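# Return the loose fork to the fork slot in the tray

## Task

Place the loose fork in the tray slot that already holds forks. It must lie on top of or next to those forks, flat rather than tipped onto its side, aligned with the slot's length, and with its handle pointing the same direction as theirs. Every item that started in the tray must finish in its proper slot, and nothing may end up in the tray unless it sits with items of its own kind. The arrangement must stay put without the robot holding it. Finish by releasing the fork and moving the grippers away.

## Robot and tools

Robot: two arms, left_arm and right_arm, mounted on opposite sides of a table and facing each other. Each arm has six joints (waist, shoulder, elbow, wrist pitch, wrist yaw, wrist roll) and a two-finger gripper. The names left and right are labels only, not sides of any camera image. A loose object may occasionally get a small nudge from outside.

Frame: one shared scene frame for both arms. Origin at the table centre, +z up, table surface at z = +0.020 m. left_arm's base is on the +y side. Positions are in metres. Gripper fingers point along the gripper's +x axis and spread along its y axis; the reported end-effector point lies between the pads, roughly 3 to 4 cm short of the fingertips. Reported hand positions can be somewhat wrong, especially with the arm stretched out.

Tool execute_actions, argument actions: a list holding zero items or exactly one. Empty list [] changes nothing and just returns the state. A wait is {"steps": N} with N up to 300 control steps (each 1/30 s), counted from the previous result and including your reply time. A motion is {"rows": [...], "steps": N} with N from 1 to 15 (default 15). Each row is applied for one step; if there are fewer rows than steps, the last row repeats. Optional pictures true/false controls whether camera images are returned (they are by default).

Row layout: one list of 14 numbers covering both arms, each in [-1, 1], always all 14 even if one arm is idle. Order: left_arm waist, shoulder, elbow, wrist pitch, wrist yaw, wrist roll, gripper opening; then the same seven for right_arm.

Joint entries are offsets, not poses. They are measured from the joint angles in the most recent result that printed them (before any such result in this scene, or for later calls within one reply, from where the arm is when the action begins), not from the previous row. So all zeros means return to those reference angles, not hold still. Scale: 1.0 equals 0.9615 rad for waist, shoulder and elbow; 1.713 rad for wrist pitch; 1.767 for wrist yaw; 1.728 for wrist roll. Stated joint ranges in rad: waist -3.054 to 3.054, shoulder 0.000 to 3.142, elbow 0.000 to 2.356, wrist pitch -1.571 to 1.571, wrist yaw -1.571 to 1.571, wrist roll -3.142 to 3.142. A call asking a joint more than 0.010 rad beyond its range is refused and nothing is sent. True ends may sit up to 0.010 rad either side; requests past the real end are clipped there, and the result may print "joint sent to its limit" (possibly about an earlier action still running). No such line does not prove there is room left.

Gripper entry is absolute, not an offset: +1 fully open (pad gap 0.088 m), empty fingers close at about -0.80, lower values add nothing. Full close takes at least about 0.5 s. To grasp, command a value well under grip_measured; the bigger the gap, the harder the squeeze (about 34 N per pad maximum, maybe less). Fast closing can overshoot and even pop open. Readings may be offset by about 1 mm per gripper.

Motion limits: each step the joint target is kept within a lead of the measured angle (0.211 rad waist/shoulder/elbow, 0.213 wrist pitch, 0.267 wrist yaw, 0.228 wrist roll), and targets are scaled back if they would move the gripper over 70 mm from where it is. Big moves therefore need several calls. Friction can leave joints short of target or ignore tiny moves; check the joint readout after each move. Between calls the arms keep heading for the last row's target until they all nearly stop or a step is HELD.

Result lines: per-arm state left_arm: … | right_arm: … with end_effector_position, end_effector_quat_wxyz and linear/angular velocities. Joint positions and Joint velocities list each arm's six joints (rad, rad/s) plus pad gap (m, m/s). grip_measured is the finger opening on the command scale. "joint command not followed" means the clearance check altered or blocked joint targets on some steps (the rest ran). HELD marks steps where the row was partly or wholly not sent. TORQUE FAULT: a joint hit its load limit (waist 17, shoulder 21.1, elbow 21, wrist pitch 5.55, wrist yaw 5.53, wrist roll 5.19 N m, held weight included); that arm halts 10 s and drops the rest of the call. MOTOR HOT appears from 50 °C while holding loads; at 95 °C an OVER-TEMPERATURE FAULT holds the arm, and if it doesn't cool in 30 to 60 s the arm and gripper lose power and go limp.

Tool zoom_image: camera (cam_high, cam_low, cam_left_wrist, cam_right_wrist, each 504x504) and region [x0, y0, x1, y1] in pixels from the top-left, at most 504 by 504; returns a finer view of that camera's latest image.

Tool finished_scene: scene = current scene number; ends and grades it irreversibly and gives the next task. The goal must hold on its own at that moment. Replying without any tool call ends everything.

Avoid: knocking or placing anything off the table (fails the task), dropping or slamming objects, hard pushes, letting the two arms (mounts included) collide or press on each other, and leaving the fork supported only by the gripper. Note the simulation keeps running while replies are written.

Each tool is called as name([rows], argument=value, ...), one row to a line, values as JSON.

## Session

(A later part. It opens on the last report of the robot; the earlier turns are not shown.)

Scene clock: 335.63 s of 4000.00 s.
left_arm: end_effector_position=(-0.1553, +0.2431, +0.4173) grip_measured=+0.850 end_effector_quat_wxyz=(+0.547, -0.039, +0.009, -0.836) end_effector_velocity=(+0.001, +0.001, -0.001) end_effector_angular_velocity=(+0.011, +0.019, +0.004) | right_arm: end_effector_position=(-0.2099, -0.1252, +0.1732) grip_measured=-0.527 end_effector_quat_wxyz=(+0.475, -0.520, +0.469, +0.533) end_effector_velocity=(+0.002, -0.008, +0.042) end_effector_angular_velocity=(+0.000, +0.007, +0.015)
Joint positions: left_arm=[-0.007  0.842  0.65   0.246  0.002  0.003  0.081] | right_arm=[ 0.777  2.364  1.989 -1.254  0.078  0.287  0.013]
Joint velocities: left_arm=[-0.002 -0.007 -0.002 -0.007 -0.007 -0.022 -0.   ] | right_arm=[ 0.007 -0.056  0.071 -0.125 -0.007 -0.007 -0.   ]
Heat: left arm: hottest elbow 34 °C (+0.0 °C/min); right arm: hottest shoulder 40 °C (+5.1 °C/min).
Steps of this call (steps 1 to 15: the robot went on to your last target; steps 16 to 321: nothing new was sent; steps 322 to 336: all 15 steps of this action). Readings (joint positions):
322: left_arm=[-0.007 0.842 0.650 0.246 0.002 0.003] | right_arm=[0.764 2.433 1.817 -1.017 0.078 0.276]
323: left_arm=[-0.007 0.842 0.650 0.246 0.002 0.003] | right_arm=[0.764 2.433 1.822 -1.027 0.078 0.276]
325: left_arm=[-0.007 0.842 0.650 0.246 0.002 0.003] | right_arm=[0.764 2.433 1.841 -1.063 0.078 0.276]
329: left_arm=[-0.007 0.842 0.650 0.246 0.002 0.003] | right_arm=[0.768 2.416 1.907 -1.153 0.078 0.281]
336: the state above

execute_actions([
  {"rows": [[0,0,0,0,0,0,0.85,-0.02,-0.004,0,-0.006,0,-0.01,-0.8],[0,0,0,0,0,0,0.85,-0.045,-0.008,-0.004,-0.005,0.001,-0.022,-0.8],[0,0,0,0,0,0,0.85,-0.075,-0.014,-0.009,-0.004,0.0015,-0.036,-0.8],[0,0,0,0,0,0,0.85,-0.11,-0.02,-0.015,-0.003,0.002,-0.053,-0.8],[0,0,0,0,0,0,0.85,-0.15,-0.028,-0.021,-0.002,0.003,-0.073,-0.8],[0,0,0,0,0,0,0.85,-0.19,-0.035,-0.027,-0.001,0.004,-0.092,-0.8],[0,0,0,0,0,0,0.85,-0.23,-0.043,-0.033,0,0.005,-0.112,-0.8],[0,0,0,0,0,0,0.85,-0.27,-0.05,-0.039,0.001,0.0055,-0.131,-0.8],[0,0,0,0,0,0,0.85,-0.31,-0.058,-0.044,0.002,0.0065,-0.15,-0.8],[0,0,0,0,0,0,0.85,-0.35,-0.065,-0.05,0.003,0.007,-0.17,-0.8],[0,0,0,0,0,0,0.85,-0.39,-0.073,-0.056,0.004,0.008,-0.19,-0.8],[0,0,0,0,0,0,0.85,-0.43,-0.08,-0.061,0.005,0.009,-0.21,-0.8],[0,0,0,0,0,0,0.85,-0.47,-0.087,-0.067,0.006,0.0097,-0.228,-0.8],[0,0,0,0,0,0,0.85,-0.51,-0.095,-0.073,0.007,0.0105,-0.248,-0.8],[0,0,0,0,0,0,0.85,-0.8974,-0.167,-0.128,0.0163,0.0185,-0.4356,-0.8]], "steps": 15},
], pictures=false)

execute_actions([
  {"steps": 45},
])

Scene clock: 358.23 s of 4000.00 s.
left_arm: end_effector_position=(-0.1553, +0.2431, +0.4175) grip_measured=+0.850 end_effector_quat_wxyz=(+0.547, -0.039, +0.009, -0.836) end_effector_velocity=(-0.001, +0.001, +0.001) end_effector_angular_velocity=(-0.004, +0.010, -0.010) | right_arm: end_effector_position=(-0.0152, -0.1029, +0.1709) grip_measured=-0.527 end_effector_quat_wxyz=(+0.486, -0.507, +0.487, +0.519) end_effector_velocity=(+0.551, -0.049, +0.041) end_effector_angular_velocity=(+0.281, -0.017, +0.210)
Joint positions: left_arm=[-0.007  0.842  0.65   0.246  0.002  0.003  0.081] | right_arm=[ 0.337  2.295  1.938 -1.241  0.092 -0.097  0.013]
Joint velocities: left_arm=[-0.002 -0.002 -0.002  0.007  0.007 -0.007  0.   ] | right_arm=[-1.228 -0.466 -0.388  0.315  0.037 -1.473 -0.   ]
Heat: left arm: hottest elbow 34 °C (+0.0 °C/min); right arm: hottest shoulder 41 °C (+6.0 °C/min).
Steps of this call (steps 1 to 30: the robot went on to your last target; steps 31 to 663: nothing new was sent; steps 664 to 678: all 15 steps of this action). Readings (joint positions):
664: left_arm=[-0.007 0.842 0.650 0.246 0.002 0.003] | right_arm=[0.777 2.362 1.991 -1.265 0.078 0.287]
665: left_arm=[-0.007 0.842 0.650 0.246 0.002 0.003] | right_arm=[0.774 2.362 1.991 -1.265 0.078 0.280]
667: left_arm=[-0.007 0.842 0.650 0.246 0.002 0.003] | right_arm=[0.756 2.362 1.991 -1.264 0.078 0.248]
671: left_arm=[-0.007 0.842 0.650 0.246 0.002 0.003] | right_arm=[0.637 2.350 1.976 -1.257 0.078 0.140]
678: the state above

Scene clock: 359.73 s of 4000.00 s.
left_arm: end_effector_position=(-0.1553, +0.2431, +0.4175) grip_measured=+0.850 end_effector_quat_wxyz=(+0.547, -0.039, +0.009, -0.836) end_effector_velocity=(+0.001, +0.000, +0.003) end_effector_angular_velocity=(-0.008, +0.012, +0.005) | right_arm: end_effector_position=(+0.1608, -0.1641, +0.1681) grip_measured=-0.527 end_effector_quat_wxyz=(+0.500, -0.500, +0.502, +0.498) end_effector_velocity=(+0.002, -0.000, +0.000) end_effector_angular_velocity=(+0.003, -0.010, +0.019)
Joint positions: left_arm=[-0.007  0.842  0.65   0.246  0.002  0.003  0.081] | right_arm=[-0.083  2.217  1.877 -1.226  0.113 -0.462  0.013]
Joint velocities: left_arm=[-0.002 -0.002  0.002  0.007 -0.007 -0.007 -0.   ] | right_arm=[-0.002 -0.002 -0.002  0.007  0.007 -0.022  0.   ]
Heat: left arm: hottest elbow 34 °C (+0.0 °C/min); right arm: hottest shoulder 42 °C (+7.1 °C/min).
Steps of this call (steps 1 to 45: the robot went on to your last target). Readings (joint positions):
1: left_arm=[-0.007 0.842 0.650 0.246 0.002 0.003] | right_arm=[0.296 2.282 1.925 -1.236 0.094 -0.144]
2: left_arm=[-0.007 0.842 0.650 0.246 0.002 0.003] | right_arm=[0.254 2.269 1.914 -1.235 0.096 -0.192]
4: left_arm=[-0.007 0.842 0.650 0.246 0.002 0.003] | right_arm=[0.166 2.248 1.902 -1.233 0.099 -0.287]
8: left_arm=[-0.007 0.842 0.650 0.246 0.002 0.003] | right_arm=[-0.013 2.224 1.890 -1.226 0.106 -0.413]
45: the state above
All arms were judged still, so your last target was given up. Only a new action makes them travel on or press farther. Fingers that are still opening or closing keep moving.

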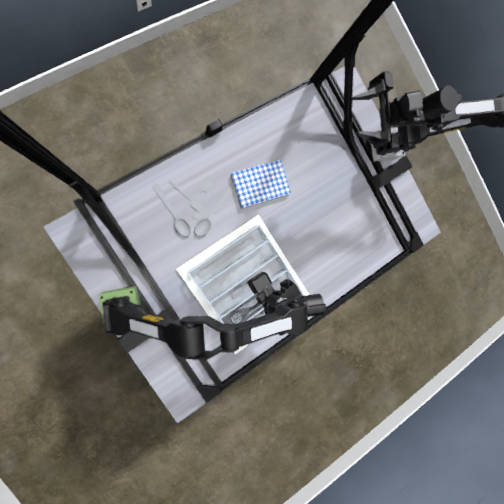

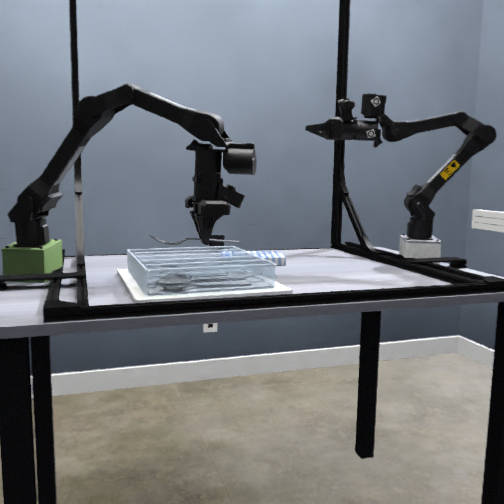

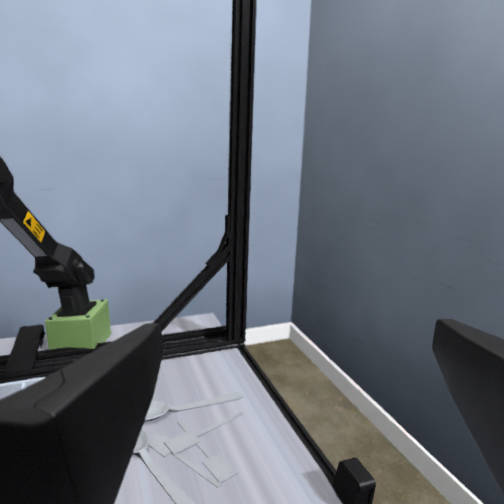

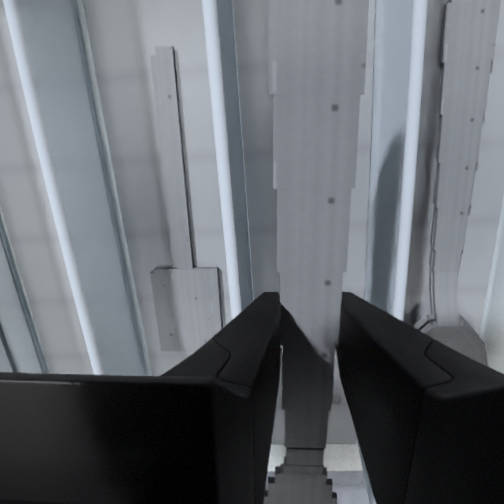

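zoom_image(camera="cam_low", region=[110, 200, 300, 310])

Region (110, 200, 300, 310) of cam_low's 504x504 image, scaled by 2.653, with more detail than that image has; it fills the top 292 rows of this view, and the rest is white.

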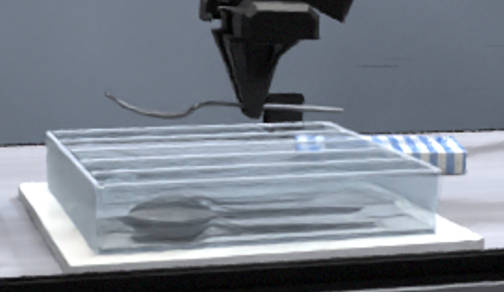

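execute_actions([
  {"rows": [[0,0,0,0,0,0,0.85,-0.004,0.015,-0.004,0.008,0,-0.006,-0.8],[0,0,0,0,0,0,0.85,-0.008,0.028,-0.008,0.016,0,-0.012,-0.8],[0,0,0,0,0,0,0.85,-0.011,0.040,-0.013,0.025,-0.001,-0.018,-0.8],[0,0,0,0,0,0,0.85,-0.0129,0.052,-0.018,0.034,-0.001,-0.0227,-0.8],[0,0,0,0,0,0,0.85,-0.0129,0.063,-0.024,0.043,-0.001,-0.0227,-0.8],[0,0,0,0,0,0,0.85,-0.0129,0.074,-0.030,0.052,-0.001,-0.0227,-0.8],[0,0,0,0,0,0,0.85,-0.0129,0.085,-0.036,0.061,-0.001,-0.0227,-0.8],[0,0,0,0,0,0,0.85,-0.0129,0.096,-0.042,0.070,-0.001,-0.0227,-0.8],[0,0,0,0,0,0,0.85,-0.0129,0.106,-0.048,0.078,-0.001,-0.0227,-0.8],[0,0,0,0,0,0,0.85,-0.0129,0.114,-0.053,0.084,-0.001,-0.0227,-0.8],[0,0,0,0,0,0,0.85,-0.0129,0.1188,-0.0555,0.0866,-0.001,-0.0227,-0.8]], "steps": 15},
], pictures=false)

execute_actions([
  {"steps": 12},
])

Scene clock: 396.87 s of 4000.00 s.
left_arm: end_effector_position=(-0.1553, +0.2431, +0.4177) grip_measured=+0.850 end_effector_quat_wxyz=(+0.547, -0.039, +0.009, -0.836) end_effector_velocity=(+0.002, -0.001, -0.002) end_effector_angular_velocity=(+0.011, +0.004, +0.019) | right_arm: end_effector_position=(+0.1649, -0.1533, +0.1132) grip_measured=-0.527 end_effector_quat_wxyz=(+0.490, -0.508, +0.499, +0.503) end_effector_velocity=(-0.010, -0.009, -0.045) end_effector_angular_velocity=(-0.068, +0.044, +0.014)
Joint positions: left_arm=[-0.007  0.842  0.651  0.246  0.002  0.003  0.081] | right_arm=[-0.094  2.32   1.831 -1.086  0.113 -0.498  0.013]
Joint velocities: left_arm=[-0.002 -0.002 -0.002 -0.007 -0.022 -0.007 -0.   ] | right_arm=[-0.002  0.071 -0.061  0.051 -0.007 -0.007 -0.   ]
Heat: left arm: hottest elbow 35 °C (+1.0 °C/min); right arm: hottest shoulder 44 °C (+4.0 °C/min).
Steps of this call (steps 1 to 1099: nothing new was sent; steps 1100 to 1114: all 15 steps of this action). Readings (joint positions):
1100: left_arm=[-0.007 0.842 0.651 0.246 0.002 0.003] | right_arm=[-0.084 2.211 1.873 -1.225 0.113 -0.464]
1101: left_arm=[-0.007 0.842 0.651 0.246 0.002 0.003] | right_arm=[-0.084 2.212 1.873 -1.221 0.113 -0.468]
1103: left_arm=[-0.007 0.842 0.651 0.246 0.002 0.003] | right_arm=[-0.086 2.219 1.873 -1.198 0.113 -0.481]
1107: left_arm=[-0.007 0.842 0.651 0.246 0.002 0.003] | right_arm=[-0.093 2.256 1.866 -1.142 0.113 -0.495]
1114: the state above

Scene clock: 397.27 s of 4000.00 s.
left_arm: end_effector_position=(-0.1553, +0.2431, +0.4177) grip_measured=+0.850 end_effector_quat_wxyz=(+0.547, -0.039, +0.009, -0.836) end_effector_velocity=(-0.000, -0.001, -0.003) end_effector_angular_velocity=(+0.009, -0.011, +0.005) | right_arm: end_effector_position=(+0.1653, -0.1524, +0.1122) grip_measured=-0.527 end_effector_quat_wxyz=(+0.491, -0.507, +0.498, +0.503) end_effector_velocity=(+0.001, +0.001, +0.001) end_effector_angular_velocity=(+0.003, -0.010, +0.009)
Joint positions: left_arm=[-0.007  0.842  0.651  0.246  0.002  0.003  0.081] | right_arm=[-0.094  2.322  1.829 -1.078  0.113 -0.498  0.013]
Joint velocities: left_arm=[-0.002  0.002 -0.002 -0.007 -0.007  0.007 -0.   ] | right_arm=[ 0.002 -0.002 -0.002  0.007  0.007 -0.007 -0.   ]
Heat: left arm: hottest elbow 35 °C (+1.0 °C/min); right arm: hottest shoulder 44 °C (+4.0 °C/min).
Steps of this call (steps 1 to 12: the robot went on to your last target). Readings (joint positions):
1: left_arm=[-0.007 0.842 0.651 0.246 0.002 0.003] | right_arm=[-0.094 2.321 1.830 -1.084 0.113 -0.498]
2: left_arm=[-0.007 0.842 0.651 0.246 0.002 0.003] | right_arm=[-0.094 2.322 1.830 -1.082 0.113 -0.498]
4: left_arm=[-0.007 0.842 0.651 0.246 0.002 0.003] | right_arm=[-0.094 2.322 1.829 -1.079 0.113 -0.498]
8: left_arm=[-0.007 0.842 0.651 0.246 0.002 0.003] | right_arm=[-0.094 2.322 1.829 -1.078 0.113 -0.498]
12: the state above

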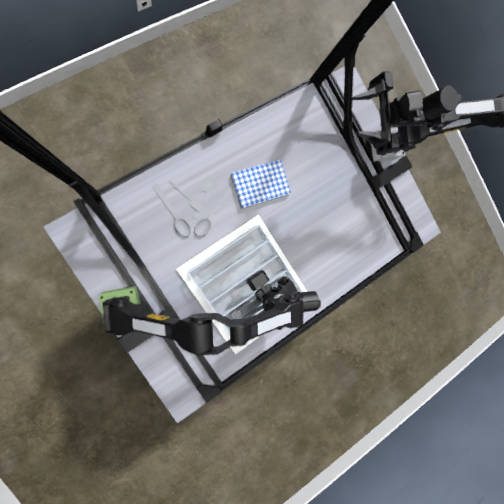

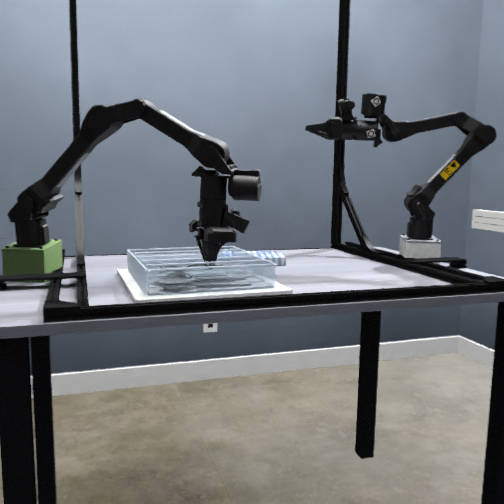

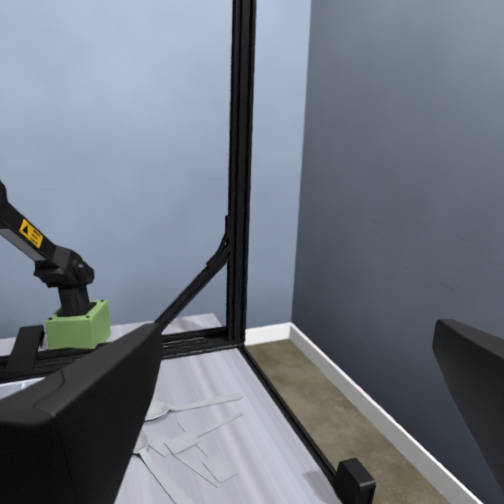

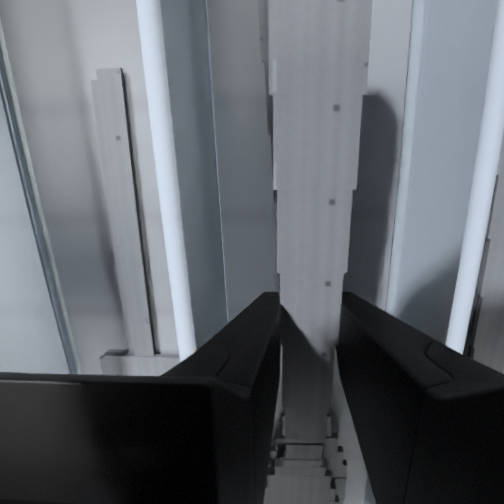

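execute_actions([
  {"rows": [[0,0,0,0,0,0,0.85,-0.002,0.008,-0.006,0.004,0,0,-0.8],[0,0,0,0,0,0,0.85,-0.003,0.012,-0.011,0.008,0,0,-0.8],[0,0,0,0,0,0,0.85,-0.004,0.015,-0.015,0.012,0,0,-0.8],[0,0,0,0,0,0,0.85,-0.005,0.018,-0.019,0.016,0,-0.001,-0.8],[0,0,0,0,0,0,0.85,-0.006,0.021,-0.023,0.020,0,-0.001,-0.8],[0,0,0,0,0,0,0.85,-0.006,0.024,-0.027,0.024,0,-0.002,-0.8],[0,0,0,0,0,0,0.85,-0.006,0.026,-0.031,0.028,0,-0.002,-0.8],[0,0,0,0,0,0,0.85,-0.006,0.028,-0.034,0.030,0,-0.002,-0.8],[0,0,0,0,0,0,0.85,-0.006,0.029,-0.0365,0.032,0,-0.002,-0.8]], "steps": 15},
], pictures=false)

execute_actions([
  {"steps": 8},
])

Scene clock: 416.27 s of 4000.00 s.
left_arm: end_effector_position=(-0.1553, +0.2431, +0.4179) grip_measured=+0.850 end_effector_quat_wxyz=(+0.547, -0.039, +0.009, -0.836) end_effector_velocity=(-0.001, +0.001, +0.000) end_effector_angular_velocity=(+0.010, +0.019, -0.011) | right_arm: end_effector_position=(+0.1666, -0.1492, +0.1064) grip_measured=-0.527 end_effector_quat_wxyz=(+0.499, -0.505, +0.491, +0.505) end_effector_velocity=(-0.000, -0.000, -0.001) end_effector_angular_velocity=(+0.005, +0.005, +0.005)
Joint positions: left_arm=[-0.007  0.842  0.651  0.246  0.002  0.003  0.081] | right_arm=[-0.095  2.323  1.808 -1.034  0.113 -0.499  0.013]
Joint velocities: left_arm=[-0.002 -0.002  0.002 -0.007  0.007 -0.022 -0.   ] | right_arm=[-0.002 -0.002 -0.007  0.007 -0.007 -0.007 -0.   ]
Heat: left arm: hottest elbow 35 °C (+1.0 °C/min); right arm: hottest shoulder 43 °C (+2.0 °C/min).
Steps of this call (steps 1 to 15: the robot went on to your last target; steps 16 to 555: nothing new was sent; steps 556 to 570: all 15 steps of this action). Readings (joint positions):
556: left_arm=[-0.007 0.842 0.651 0.246 0.002 0.003] | right_arm=[-0.094 2.323 1.828 -1.078 0.113 -0.499]
557: left_arm=[-0.007 0.842 0.651 0.246 0.002 0.003] | right_arm=[-0.094 2.323 1.828 -1.076 0.113 -0.499]
559: left_arm=[-0.007 0.842 0.651 0.246 0.002 0.003] | right_arm=[-0.094 2.323 1.828 -1.065 0.113 -0.499]
563: left_arm=[-0.007 0.842 0.651 0.246 0.002 0.003] | right_arm=[-0.095 2.323 1.819 -1.051 0.113 -0.499]
570: the state above

Scene clock: 416.53 s of 4000.00 s.
left_arm: end_effector_position=(-0.1553, +0.2431, +0.4179) grip_measured=+0.850 end_effector_quat_wxyz=(+0.547, -0.039, +0.009, -0.836) end_effector_velocity=(+0.000, +0.000, -0.002) end_effector_angular_velocity=(+0.010, +0.004, +0.004) | right_arm: end_effector_position=(+0.1667, -0.1490, +0.1061) grip_measured=-0.527 end_effector_quat_wxyz=(+0.500, -0.505, +0.491, +0.505) end_effector_velocity=(-0.002, -0.003, -0.001) end_effector_angular_velocity=(-0.008, +0.012, +0.006)
Joint positions: left_arm=[-0.007  0.842  0.651  0.246  0.002  0.003  0.081] | right_arm=[-0.095  2.324  1.807 -1.032  0.113 -0.499  0.013]
Joint velocities: left_arm=[-0.002 -0.002 -0.002 -0.007 -0.007 -0.007  0.   ] | right_arm=[-0.002 -0.002 -0.007 -0.007 -0.007 -0.007 -0.   ]
Heat: left arm: hottest elbow 35 °C (+1.0 °C/min); right arm: hottest shoulder 43 °C (+2.0 °C/min).
Steps of this call (steps 1 to 8: the robot went on to your last target). Readings (joint positions):
1: left_arm=[-0.007 0.842 0.651 0.246 0.002 0.003] | right_arm=[-0.095 2.323 1.808 -1.034 0.113 -0.499]
2: left_arm=[-0.007 0.842 0.651 0.246 0.002 0.003] | right_arm=[-0.095 2.324 1.808 -1.033 0.113 -0.499]
4: left_arm=[-0.007 0.842 0.651 0.246 0.002 0.003] | right_arm=[-0.095 2.324 1.808 -1.033 0.113 -0.499]
8: the state above

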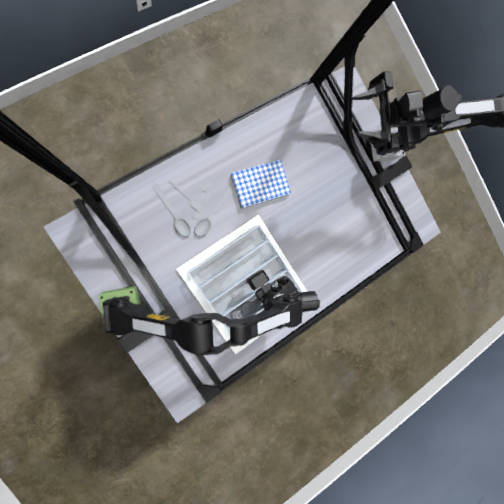

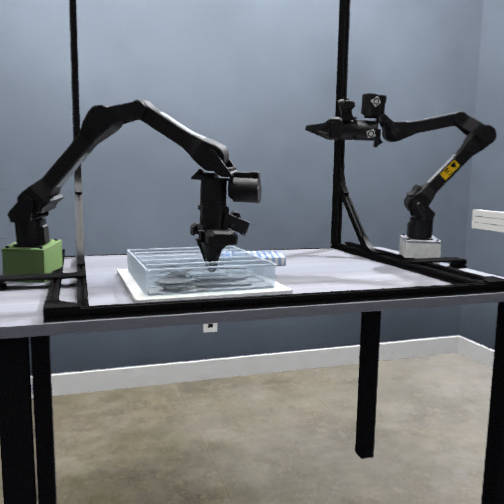

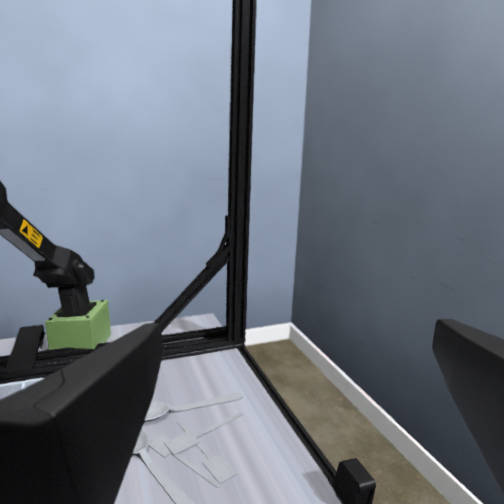

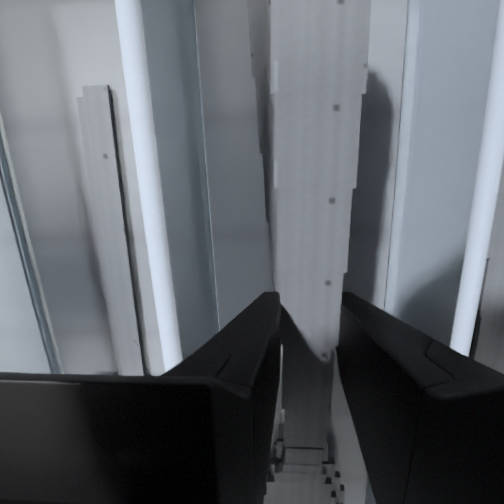

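zoom_image(camera="cam_low", region=[120, 230, 290, 305])

Region (120, 230, 290, 305) of cam_low's 504x504 image, scaled by 2.965, with more detail than that image has; it fills the top 222 rows of this view, and the rest is white.

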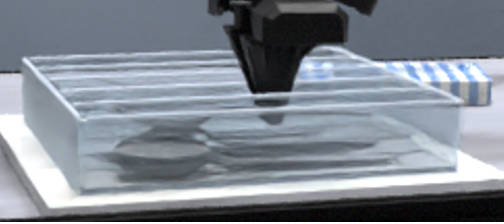

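execute_actions([
  {"rows": [[0,0,0,0,0,0,0.85,0,0,0.010,-0.004,0,0,-0.8],[0,0,0,0,0,0,0.85,0,0,0.018,-0.008,0,0,-0.8],[0,0,0,0,0,0,0.85,0,0,0.024,-0.012,0,0,-0.8],[0,0,0,0,0,0,0.85,0,0,0.029,-0.016,0,-0.004,-0.8],[0,0,0,0,0,0,0.85,0,0,0.029,-0.020,0,-0.008,-0.8],[0,0,0,0,0,0,0.85,0,0,0.029,-0.024,0,-0.012,-0.8],[0,0,0,0,0,0,0.85,0,0,0.029,-0.027,0,-0.016,-0.8],[0,0,0,0,0,0,0.85,0,0,0.029,-0.027,0,-0.020,-0.8]], "steps": 15},
])

Scene clock: 454.27 s of 4000.00 s.
left_arm: end_effector_position=(-0.1552, +0.2432, +0.4182) grip_measured=+0.850 end_effector_quat_wxyz=(+0.547, -0.040, +0.009, -0.836) end_effector_velocity=(+0.002, -0.001, -0.002) end_effector_angular_velocity=(+0.017, +0.018, +0.018) | right_arm: end_effector_position=(+0.1653, -0.1537, +0.1064) grip_measured=-0.527 end_effector_quat_wxyz=(+0.480, -0.516, +0.494, +0.509) end_effector_velocity=(+0.001, +0.001, +0.002) end_effector_angular_velocity=(+0.014, +0.001, +0.003)
Joint positions: left_arm=[-0.007  0.842  0.651  0.247  0.002  0.003  0.081] | right_arm=[-0.097  2.334  1.827 -1.075  0.113 -0.53   0.013]
Joint velocities: left_arm=[-0.002 -0.002 -0.002 -0.007 -0.022 -0.022 -0.   ] | right_arm=[-0.002 -0.007 -0.002  0.007 -0.007 -0.007 -0.   ]
Heat: left arm: hottest elbow 35 °C (+0.0 °C/min); right arm: hottest shoulder 40 °C (-4.0 °C/min).
Steps of this call (steps 1 to 15: the robot went on to your last target; steps 16 to 1117: nothing new was sent; steps 1118 to 1132: all 15 steps of this action). Readings (joint positions):
1118: left_arm=[-0.007 0.842 0.651 0.247 0.002 0.003] | right_arm=[-0.097 2.334 1.803 -1.025 0.113 -0.500]
1119: left_arm=[-0.007 0.842 0.651 0.247 0.002 0.003] | right_arm=[-0.097 2.334 1.805 -1.030 0.113 -0.500]
1121: left_arm=[-0.007 0.842 0.651 0.247 0.002 0.003] | right_arm=[-0.097 2.334 1.812 -1.043 0.113 -0.500]
1125: left_arm=[-0.007 0.842 0.651 0.247 0.002 0.003] | right_arm=[-0.097 2.334 1.825 -1.066 0.113 -0.516]
1132: the state above

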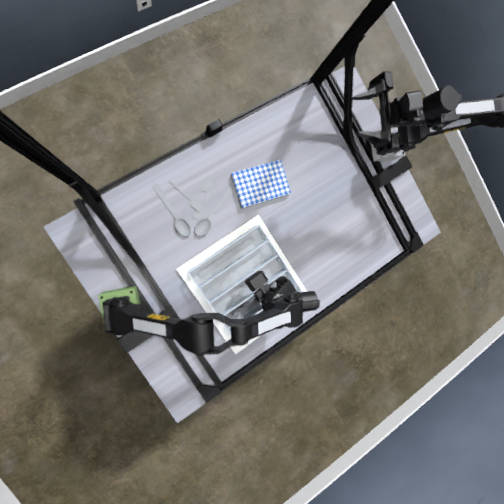

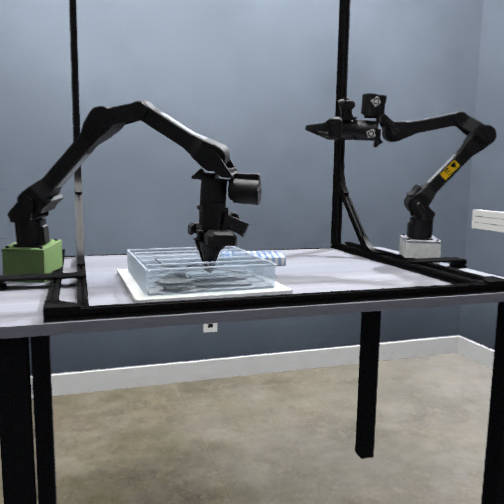

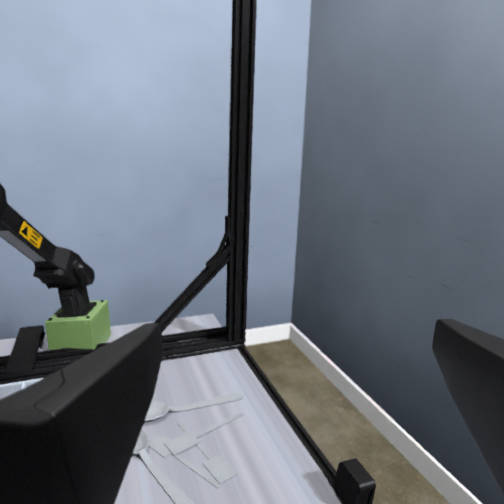

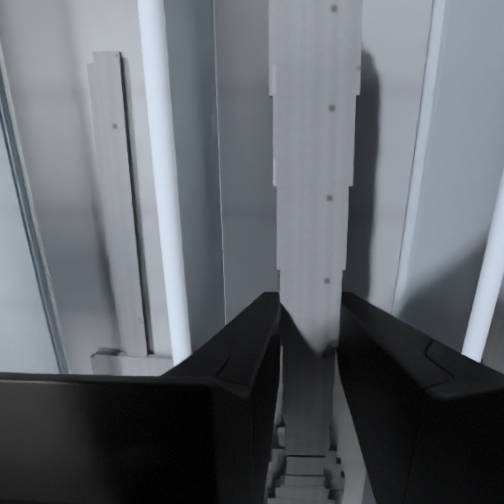

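execute_actions([
  {"rows": [[0,0,0,0,0,0,0.85,0,0.004,-0.008,0.001,0,0,-0.8],[0,0,0,0,0,0,0.85,0,0.008,-0.014,0.003,0,0,-0.8],[0,0,0,0,0,0,0.85,0,0.010,-0.019,0.006,0,0,-0.8],[0,0,0,0,0,0,0.85,0,0.012,-0.024,0.009,0,0,-0.8],[0,0,0,0,0,0,0.85,0,0.014,-0.029,0.012,0,0,-0.8],[0,0,0,0,0,0,0.85,0,0.0156,-0.034,0.0145,0,0,-0.8],[0,0,0,0,0,0,0.85,0,0.0156,-0.038,0.017,0,0,-0.8],[0,0,0,0,0,0,0.85,0,0.0156,-0.0416,0.0187,0,0,-0.8]], "steps": 15},
])

Scene clock: 463.07 s of 4000.00 s.
left_arm: end_effector_position=(-0.1552, +0.2432, +0.4182) grip_measured=+0.850 end_effector_quat_wxyz=(+0.547, -0.040, +0.009, -0.836) end_effector_velocity=(+0.001, +0.001, -0.001) end_effector_angular_velocity=(-0.005, -0.020, +0.016) | right_arm: end_effector_position=(+0.1639, -0.1548, +0.1000) grip_measured=-0.527 end_effector_quat_wxyz=(+0.480, -0.516, +0.493, +0.510) end_effector_velocity=(-0.002, -0.003, -0.001) end_effector_angular_velocity=(-0.008, +0.012, +0.006)
Joint positions: left_arm=[-0.007  0.842  0.651  0.247  0.002  0.003  0.081] | right_arm=[-0.097  2.333  1.798 -1.045  0.113 -0.531  0.013]
Joint velocities: left_arm=[-0.007 -0.007 -0.002 -0.007 -0.022  0.022 -0.   ] | right_arm=[-0.002 -0.002 -0.007 -0.007 -0.007 -0.007  0.   ]
Heat: left arm: hottest elbow 35 °C (+0.0 °C/min); right arm: hottest shoulder 42 °C (-2.0 °C/min).
Steps of this call (steps 1 to 15: the robot went on to your last target; steps 16 to 249: nothing new was sent; steps 250 to 264: all 15 steps of this action). Readings (joint positions):
250: left_arm=[-0.007 0.842 0.651 0.247 0.002 0.003] | right_arm=[-0.097 2.332 1.828 -1.076 0.113 -0.531]
251: left_arm=[-0.007 0.842 0.651 0.247 0.002 0.003] | right_arm=[-0.097 2.332 1.828 -1.076 0.113 -0.531]
253: left_arm=[-0.007 0.842 0.651 0.247 0.002 0.003] | right_arm=[-0.097 2.332 1.825 -1.071 0.113 -0.531]
257: left_arm=[-0.007 0.842 0.651 0.247 0.002 0.003] | right_arm=[-0.097 2.332 1.810 -1.054 0.113 -0.531]
264: the state above

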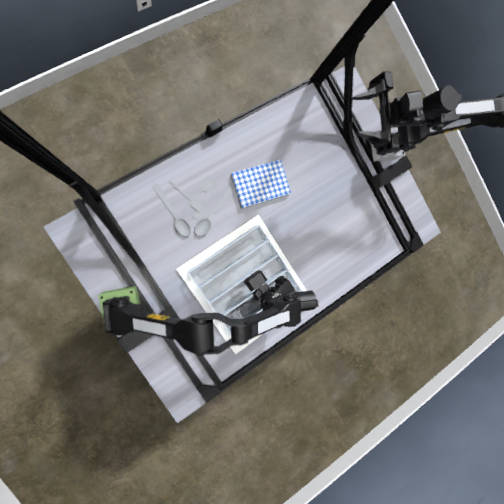

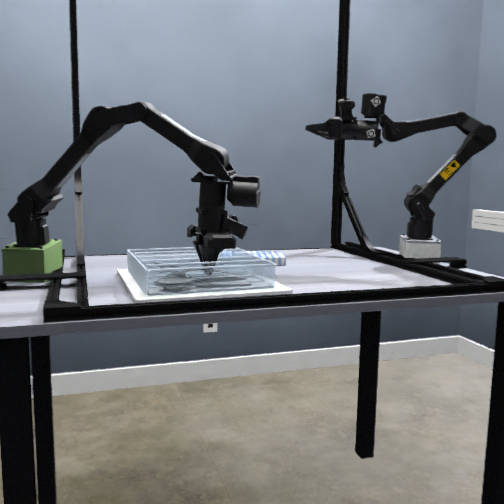

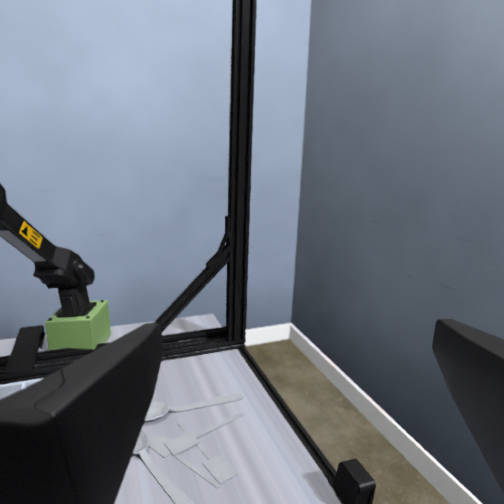

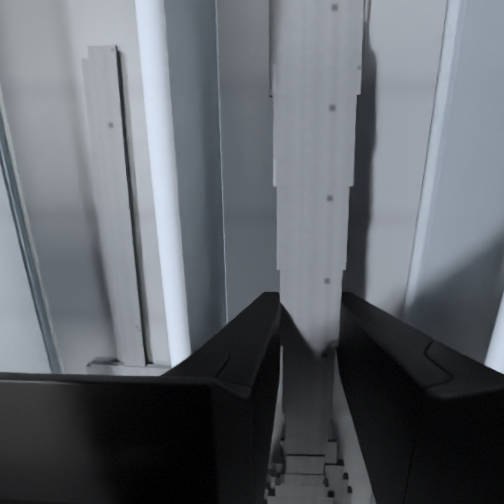

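execute_actions([
  {"rows": [[0,0,0,0,0,0,0.85,0,0.012,-0.008,0.001,0,0,-0.8],[0,0,0,0,0,0,0.85,0,0.016,-0.008,0.002,0,0,-0.8],[0,0,0,0,0,0,0.85,0,0.020,-0.008,0.003,0,0,-0.8],[0,0,0,0,0,0,0.85,0,0.023,-0.008,0.004,0,0,-0.8],[0,0,0,0,0,0,0.85,0,0.026,-0.008,0.005,0,0,-0.8],[0,0,0,0,0,0,0.85,0,0.029,-0.008,0.006,0,0,-0.8],[0,0,0,0,0,0,0.85,0,0.031,-0.008,0.007,0,0,-0.8]], "steps": 15},
])

Scene clock: 471.40 s of 4000.00 s.
left_arm: end_effector_position=(-0.1552, +0.2432, +0.4182) grip_measured=+0.850 end_effector_quat_wxyz=(+0.547, -0.040, +0.009, -0.836) end_effector_velocity=(+0.000, +0.000, -0.005) end_effector_angular_velocity=(+0.018, -0.015, +0.004) | right_arm: end_effector_position=(+0.1640, -0.1544, +0.0985) grip_measured=-0.527 end_effector_quat_wxyz=(+0.481, -0.516, +0.493, +0.510) end_effector_velocity=(-0.002, -0.003, -0.001) end_effector_angular_velocity=(-0.008, +0.013, +0.021)
Joint positions: left_arm=[-0.007  0.842  0.651  0.247  0.002  0.003  0.081] | right_arm=[-0.097  2.336  1.798 -1.041  0.114 -0.53   0.013]
Joint velocities: left_arm=[-0.002 -0.002 -0.002 -0.022 -0.007  0.007 -0.   ] | right_arm=[-0.002 -0.002 -0.007 -0.007 -0.007 -0.022 -0.   ]
Heat: left arm: hottest elbow 35 °C (+0.0 °C/min); right arm: hottest shoulder 42 °C (-1.0 °C/min).
Steps of this call (steps 1 to 15: the robot went on to your last target; steps 16 to 235: nothing new was sent; steps 236 to 250: all 15 steps of this action). Readings (joint positions):
236: left_arm=[-0.007 0.842 0.651 0.247 0.002 0.003] | right_arm=[-0.097 2.334 1.798 -1.044 0.113 -0.530]
237: left_arm=[-0.007 0.842 0.651 0.247 0.002 0.003] | right_arm=[-0.097 2.334 1.798 -1.044 0.113 -0.530]
239: left_arm=[-0.007 0.842 0.651 0.247 0.002 0.003] | right_arm=[-0.097 2.334 1.798 -1.044 0.113 -0.530]
243: left_arm=[-0.007 0.842 0.651 0.247 0.002 0.003] | right_arm=[-0.097 2.335 1.798 -1.042 0.114 -0.530]
250: the state above

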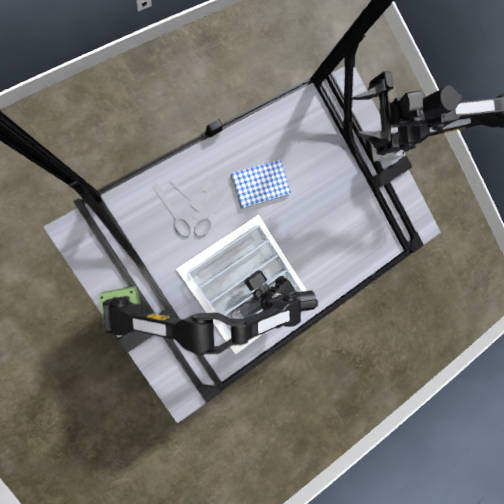

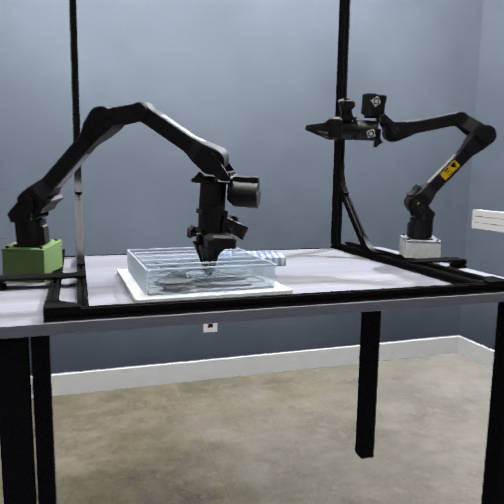

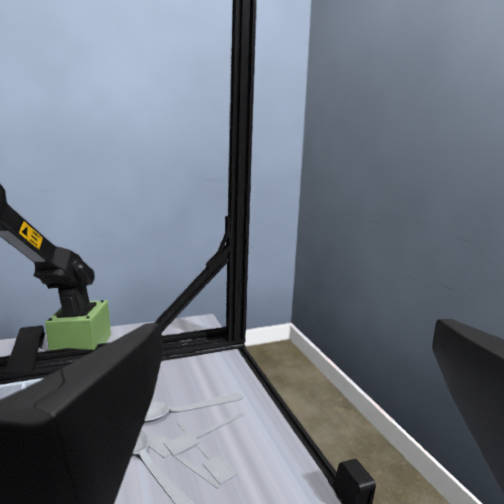

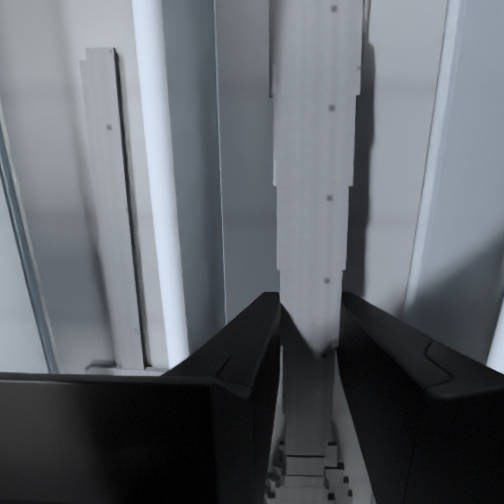

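execute_actions([
  {"rows": [[0,0,0,0,0,0,0.85,0,0,0,0,0,0,-0.7],[0,0,0,0,0,0,0.85,0,0,0,0,0,0,-0.62],[0,0,0,0,0,0,0.85,0,0,0,0,0,0,-0.57],[0,0,0,0,0,0,0.85,0,0,0,0,0,0,-0.54],[0,0,0,0,0,0,0.85,0,0,0,0,0,0,-0.52],[0,0,0,0,0,0,0.85,0,0,0,0,0,0,-0.50],[0,0,0,0,0,0,0.85,0,0,0,0,0,0,-0.48],[0,0,0,0,0,0,0.85,0,0,0,0,0,0,-0.46],[0,0,0,0,0,0,0.85,0,0,0,0,0,0,-0.44],[0,0,0,0,0,0,0.85,0,0,0,0,0,0,-0.42],[0,0,0,0,0,0,0.85,0,0,0,0,0,0,-0.40]], "steps": 15},
])

Scene clock: 480.43 s of 4000.00 s.
left_arm: end_effector_position=(-0.1552, +0.2432, +0.4184) grip_measured=+0.850 end_effector_quat_wxyz=(+0.547, -0.040, +0.008, -0.836) end_effector_velocity=(+0.000, +0.000, -0.002) end_effector_angular_velocity=(+0.010, +0.004, +0.004) | right_arm: end_effector_position=(+0.1635, -0.1545, +0.0967) grip_measured=-0.410 end_effector_quat_wxyz=(+0.479, -0.516, +0.494, +0.510) end_effector_velocity=(+0.001, +0.001, +0.000) end_effector_angular_velocity=(+0.010, +0.003, -0.011)
Joint positions: left_arm=[-0.007  0.842  0.652  0.247  0.002  0.003  0.081] | right_arm=[-0.097  2.34   1.797 -1.039  0.114 -0.53   0.019]
Joint velocities: left_arm=[-0.002 -0.002 -0.002 -0.007 -0.007 -0.007 -0.   ] | right_arm=[-0.002 -0.002 -0.002  0.007 -0.007  0.007  0.005]
Heat: left arm: hottest elbow 35 °C (+0.0 °C/min); right arm: hottest shoulder 41 °C (-1.0 °C/min).
Steps of this call (steps 1 to 15: the robot went on to your last target; steps 16 to 256: nothing new was sent; steps 257 to 271: all 15 steps of this action). Readings (joint positions):
257: left_arm=[-0.007 0.842 0.652 0.247 0.002 0.003] | right_arm=[-0.097 2.340 1.797 -1.037 0.114 -0.530]
258: left_arm=[-0.007 0.842 0.652 0.247 0.002 0.003] | right_arm=[-0.097 2.340 1.797 -1.037 0.114 -0.530]
260: left_arm=[-0.007 0.842 0.652 0.247 0.002 0.003] | right_arm=[-0.097 2.340 1.797 -1.037 0.114 -0.530]
264: left_arm=[-0.007 0.842 0.652 0.247 0.002 0.003] | right_arm=[-0.097 2.340 1.797 -1.038 0.114 -0.530]
271: the state above

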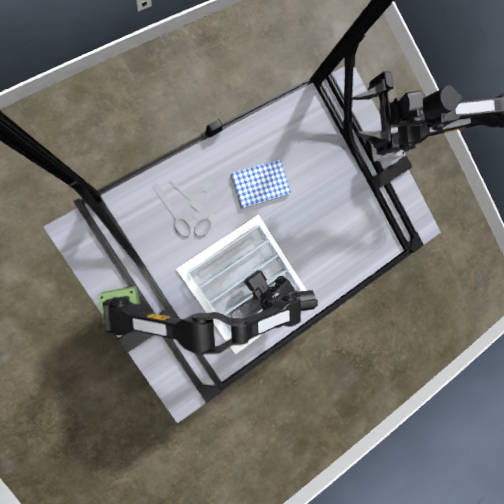

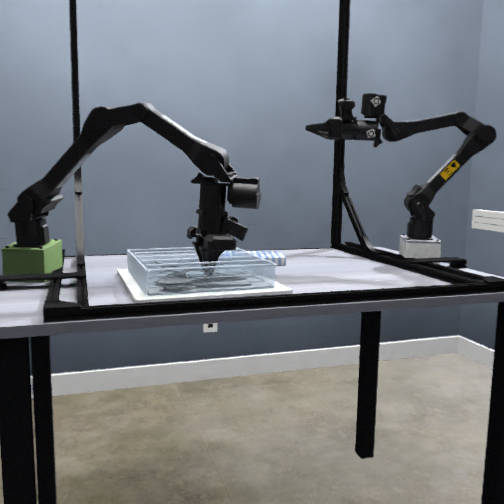

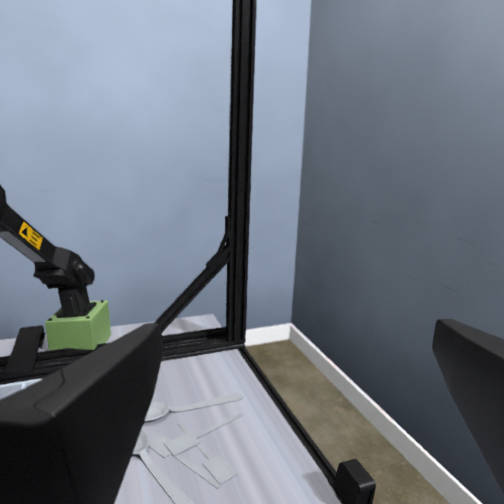

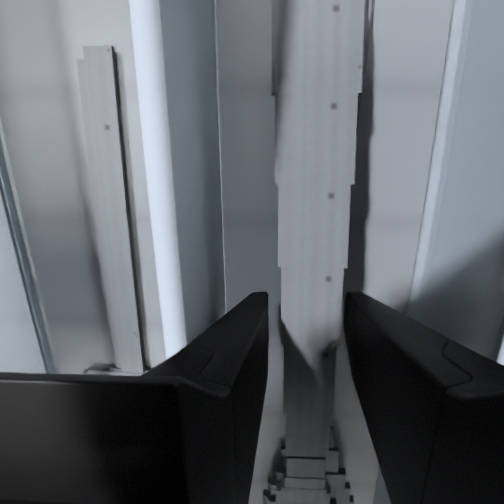

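execute_actions([
  {"rows": [[0,0,0,0,0,0,0.85,0,-0.016,0.012,-0.006,0,0,-0.40],[0,0,0,0,0,0,0.85,0,-0.022,0.03,-0.018,0,0,-0.40],[0,0,0,0,0,0,0.85,0,-0.028,0.05,-0.032,0,0,-0.40],[0,0,0,0,0,0,0.85,0,-0.034,0.072,-0.047,0,0,-0.40],[0,0,0,0,0,0,0.85,0,-0.040,0.095,-0.063,0,0,-0.40],[0,0,0,0,0,0,0.85,0,-0.046,0.118,-0.079,0,0,-0.40],[0,0,0,0,0,0,0.85,0,-0.051,0.141,-0.095,0,0,-0.40],[0,0,0,0,0,0,0.85,0,-0.056,0.164,-0.111,0,0,-0.40],[0,0,0,0,0,0,0.85,0,-0.061,0.187,-0.127,0,0,-0.40],[0,0,0,0,0,0,0.85,0,-0.066,0.21,-0.143,0,0,-0.40],[0,0,0,0,0,0,0.85,0,-0.070,0.232,-0.158,0,0,-0.40],[0,0,0,0,0,0,0.85,0,-0.0737,0.2513,-0.1707,0,0,-0.40]], "steps": 15},
])

Scene clock: 498.97 s of 4000.00 s.
left_arm: end_effector_position=(-0.1552, +0.2432, +0.4184) grip_measured=+0.850 end_effector_quat_wxyz=(+0.547, -0.040, +0.008, -0.836) end_effector_velocity=(+0.000, +0.000, -0.002) end_effector_angular_velocity=(+0.010, +0.004, +0.004) | right_arm: end_effector_position=(+0.1742, -0.1554, +0.1803) grip_measured=-0.400 end_effector_quat_wxyz=(+0.488, -0.514, +0.487, +0.510) end_effector_velocity=(+0.015, +0.002, +0.117) end_effector_angular_velocity=(+0.149, -0.053, -0.017)
Joint positions: left_arm=[-0.007  0.842  0.652  0.247  0.002  0.003  0.081] | right_arm=[-0.097  2.274  2.023 -1.31   0.116 -0.53   0.019]
Joint velocities: left_arm=[-0.002 -0.002 -0.002 -0.007 -0.007 -0.007 -0.   ] | right_arm=[-0.007 -0.139  0.232 -0.212 -0.022 -0.007 -0.   ]
Heat: left arm: hottest elbow 35 °C (+0.0 °C/min); right arm: hottest shoulder 44 °C (+3.0 °C/min).
Steps of this call (steps 1 to 15: the robot went on to your last target; steps 16 to 90: nothing new was sent; then 15.03 s passed at rest; steps 91 to 105: all 15 steps of this action). Readings (joint positions):
91: left_arm=[-0.007 0.842 0.652 0.247 0.002 0.003] | right_arm=[-0.097 2.340 1.798 -1.039 0.114 -0.530]
92: left_arm=[-0.007 0.842 0.652 0.247 0.002 0.003] | right_arm=[-0.097 2.340 1.801 -1.045 0.115 -0.530]
94: left_arm=[-0.007 0.842 0.652 0.247 0.002 0.003] | right_arm=[-0.097 2.338 1.819 -1.077 0.116 -0.530]
98: left_arm=[-0.007 0.842 0.652 0.247 0.002 0.003] | right_arm=[-0.097 2.321 1.890 -1.165 0.116 -0.530]
105: the state above

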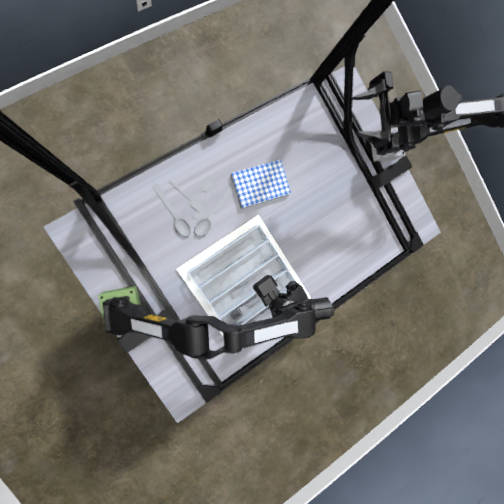

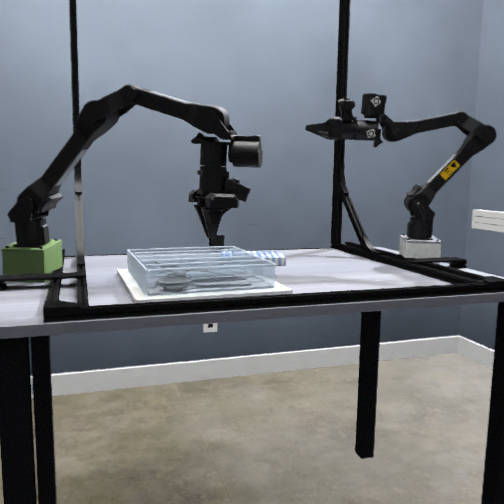

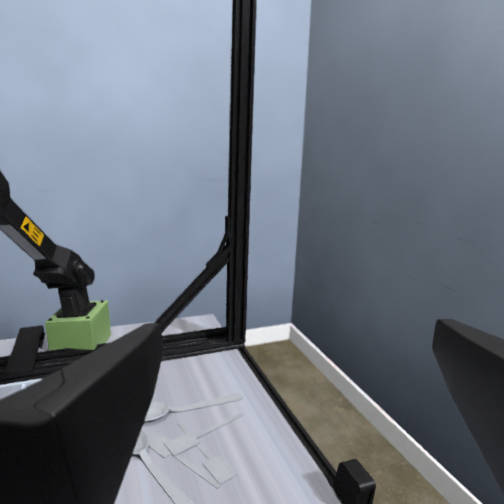

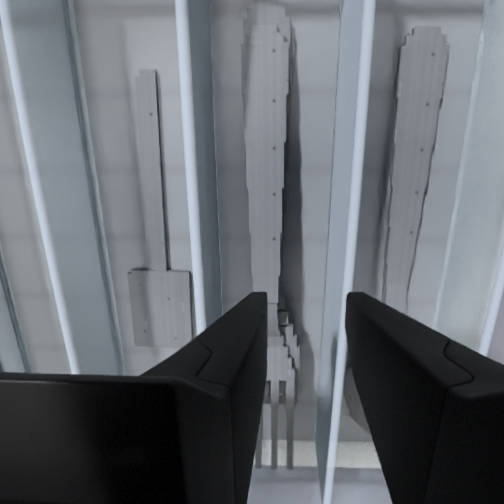

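execute_actions([
  {"rows": [[0,0,0,0,0,0,0.85,0.01,-0.03,-0.0,-0.01,0,0,-0.40],[0,0,0,0,0,0,0.85,0.02,-0.06,-0.02,-0.01,0,0,-0.40],[0,0,0,0,0,0,0.85,0.04,-0.10,-0.05,-0.005,0,0,-0.40],[0,0,0,0,0,0,0.85,0.06,-0.14,-0.09,0,0,0,-0.40],[0,0,0,0,0,0,0.85,0.08,-0.18,-0.13,0.005,0,0,-0.40],[0,0,0,0,0,0,0.85,0.10,-0.22,-0.17,0.01,0,0,-0.40],[0,0,0,0,0,0,0.85,0.12,-0.26,-0.21,0.015,0,0,-0.40],[0,0,0,0,0,0,0.85,0.14,-0.30,-0.25,0.02,0,0,-0.40],[0,0,0,0,0,0,0.85,0.16,-0.34,-0.29,0.025,0,0,-0.40],[0,0,0,0,0,0,0.85,0.18,-0.38,-0.33,0.03,0,0,-0.40],[0,0,0,0,0,0,0.85,0.20,-0.42,-0.37,0.035,0,0,-0.40],[0,0,0,0,0,0,0.85,0.22,-0.46,-0.41,0.04,0,0,-0.40],[0,0,0,0,0,0,0.85,0.24,-0.50,-0.45,0.045,0,0,-0.40],[0,0,0,0,0,0,0.85,0.26,-0.54,-0.49,0.05,0,0,-0.40],[0,0,0,0,0,0,0.85,0.5,-1.0,-1.0,0.1,0,0,-0.40]], "steps": 15},
], pictures=false)

execute_actions([
  {"steps": 30},
])

Scene clock: 520.23 s of 4000.00 s.
left_arm: end_effector_position=(-0.1552, +0.2432, +0.4184) grip_measured=+0.850 end_effector_quat_wxyz=(+0.547, -0.040, +0.008, -0.836) end_effector_velocity=(+0.004, -0.001, -0.005) end_effector_angular_velocity=(+0.019, -0.015, +0.023) | right_arm: end_effector_position=(+0.0692, -0.1930, +0.2640) grip_measured=-0.400 end_effector_quat_wxyz=(+0.486, -0.539, +0.372, +0.579) end_effector_velocity=(-0.323, -0.069, +0.144) end_effector_angular_velocity=(+0.967, -0.489, +0.778)
Joint positions: left_arm=[-0.007  0.842  0.652  0.247  0.002  0.003  0.081] | right_arm=[ 0.134  1.809  1.621 -1.226  0.119 -0.53   0.019]
Joint velocities: left_arm=[ 0.002 -0.002 -0.002 -0.022 -0.022  0.007 -0.   ] | right_arm=[ 0.935 -1.433 -1.487  1.018  0.227  0.007 -0.   ]
Heat: left arm: hottest elbow 35 °C (+0.0 °C/min); right arm: hottest shoulder 45 °C (+3.0 °C/min).
From where the robot then was, a joint's target lay farther than a number of 1.0 reaches, so one or more steps of this call were cut to that.
Steps of this call (steps 1 to 30: the robot went on to your last target; steps 31 to 90: nothing new was sent; then 17.77 s passed at rest; steps 91 to 105: all 15 steps of this action). Readings (joint positions):
91: left_arm=[-0.007 0.842 0.652 0.247 0.002 0.003] | right_arm=[-0.097 2.268 2.035 -1.330 0.116 -0.530]
92: left_arm=[-0.007 0.842 0.652 0.247 0.002 0.003] | right_arm=[-0.096 2.263 2.033 -1.329 0.116 -0.530]
94: left_arm=[-0.007 0.842 0.652 0.247 0.002 0.003] | right_arm=[-0.086 2.232 2.001 -1.321 0.116 -0.530]
98: left_arm=[-0.007 0.842 0.652 0.247 0.002 0.003] | right_arm=[-0.019 2.096 1.880 -1.295 0.115 -0.530]
105: the state above

Scene clock: 521.23 s of 4000.00 s.
left_arm: end_effector_position=(-0.1552, +0.2432, +0.4184) grip_measured=+0.850 end_effector_quat_wxyz=(+0.547, -0.040, +0.008, -0.836) end_effector_velocity=(-0.002, +0.000, -0.003) end_effector_angular_velocity=(+0.008, -0.012, -0.010) | right_arm: end_effector_position=(-0.0234, -0.2978, +0.2552) grip_measured=-0.400 end_effector_quat_wxyz=(+0.427, -0.568, +0.284, +0.643) end_effector_velocity=(-0.002, -0.002, -0.000) end_effector_angular_velocity=(-0.007, +0.009, -0.002)
Joint positions: left_arm=[-0.007  0.842  0.652  0.247  0.002  0.003  0.081] | right_arm=[ 0.384  1.319  1.076 -1.14   0.112 -0.53   0.019]
Joint velocities: left_arm=[-0.002  0.002 -0.002 -0.007  0.007  0.007 -0.   ] | right_arm=[ 0.002 -0.002 -0.002 -0.007 -0.007  0.007 -0.   ]
Heat: left arm: hottest elbow 36 °C (+1.0 °C/min); right arm: hottest shoulder 44 °C (+2.0 °C/min).
Steps of this call (steps 1 to 30: the robot went on to your last target). Readings (joint positions):
1: left_arm=[-0.007 0.842 0.652 0.247 0.002 0.003] | right_arm=[0.173 1.762 1.571 -1.198 0.123 -0.530]
2: left_arm=[-0.007 0.842 0.652 0.247 0.002 0.003] | right_arm=[0.224 1.716 1.523 -1.181 0.123 -0.531]
4: left_arm=[-0.007 0.842 0.652 0.247 0.002 0.003] | right_arm=[0.327 1.605 1.414 -1.154 0.114 -0.531]
8: left_arm=[-0.007 0.842 0.652 0.247 0.002 0.003] | right_arm=[0.390 1.381 1.197 -1.145 0.110 -0.530]
30: the state above
All arms were judged still, so your last target was given up. Only a new action makes them travel on or press farther. Fingers that are still opening or closing keep moving.

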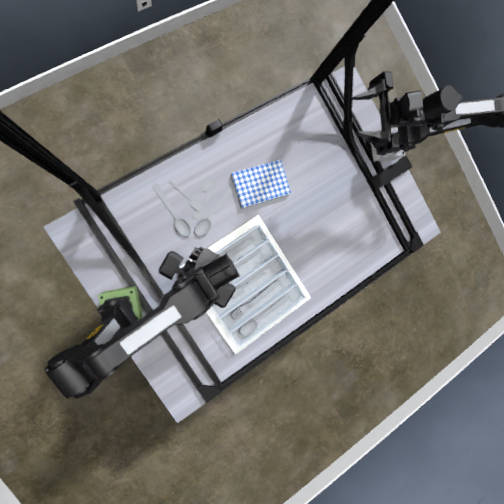

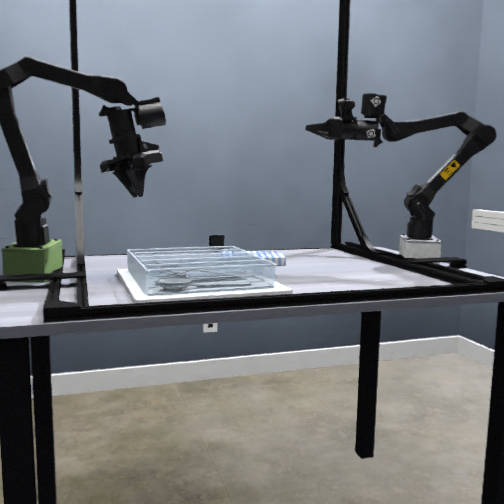

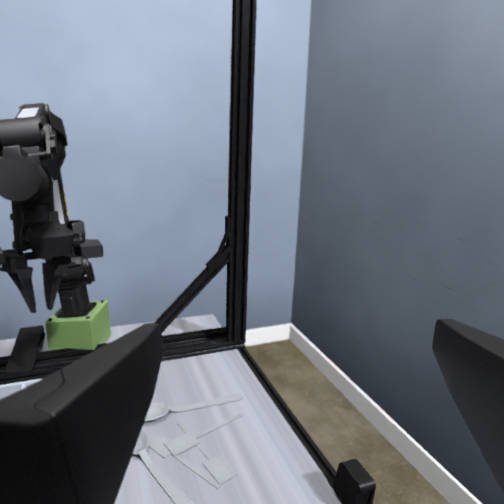

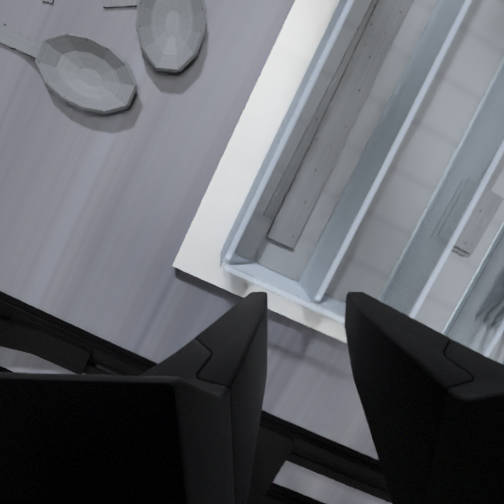

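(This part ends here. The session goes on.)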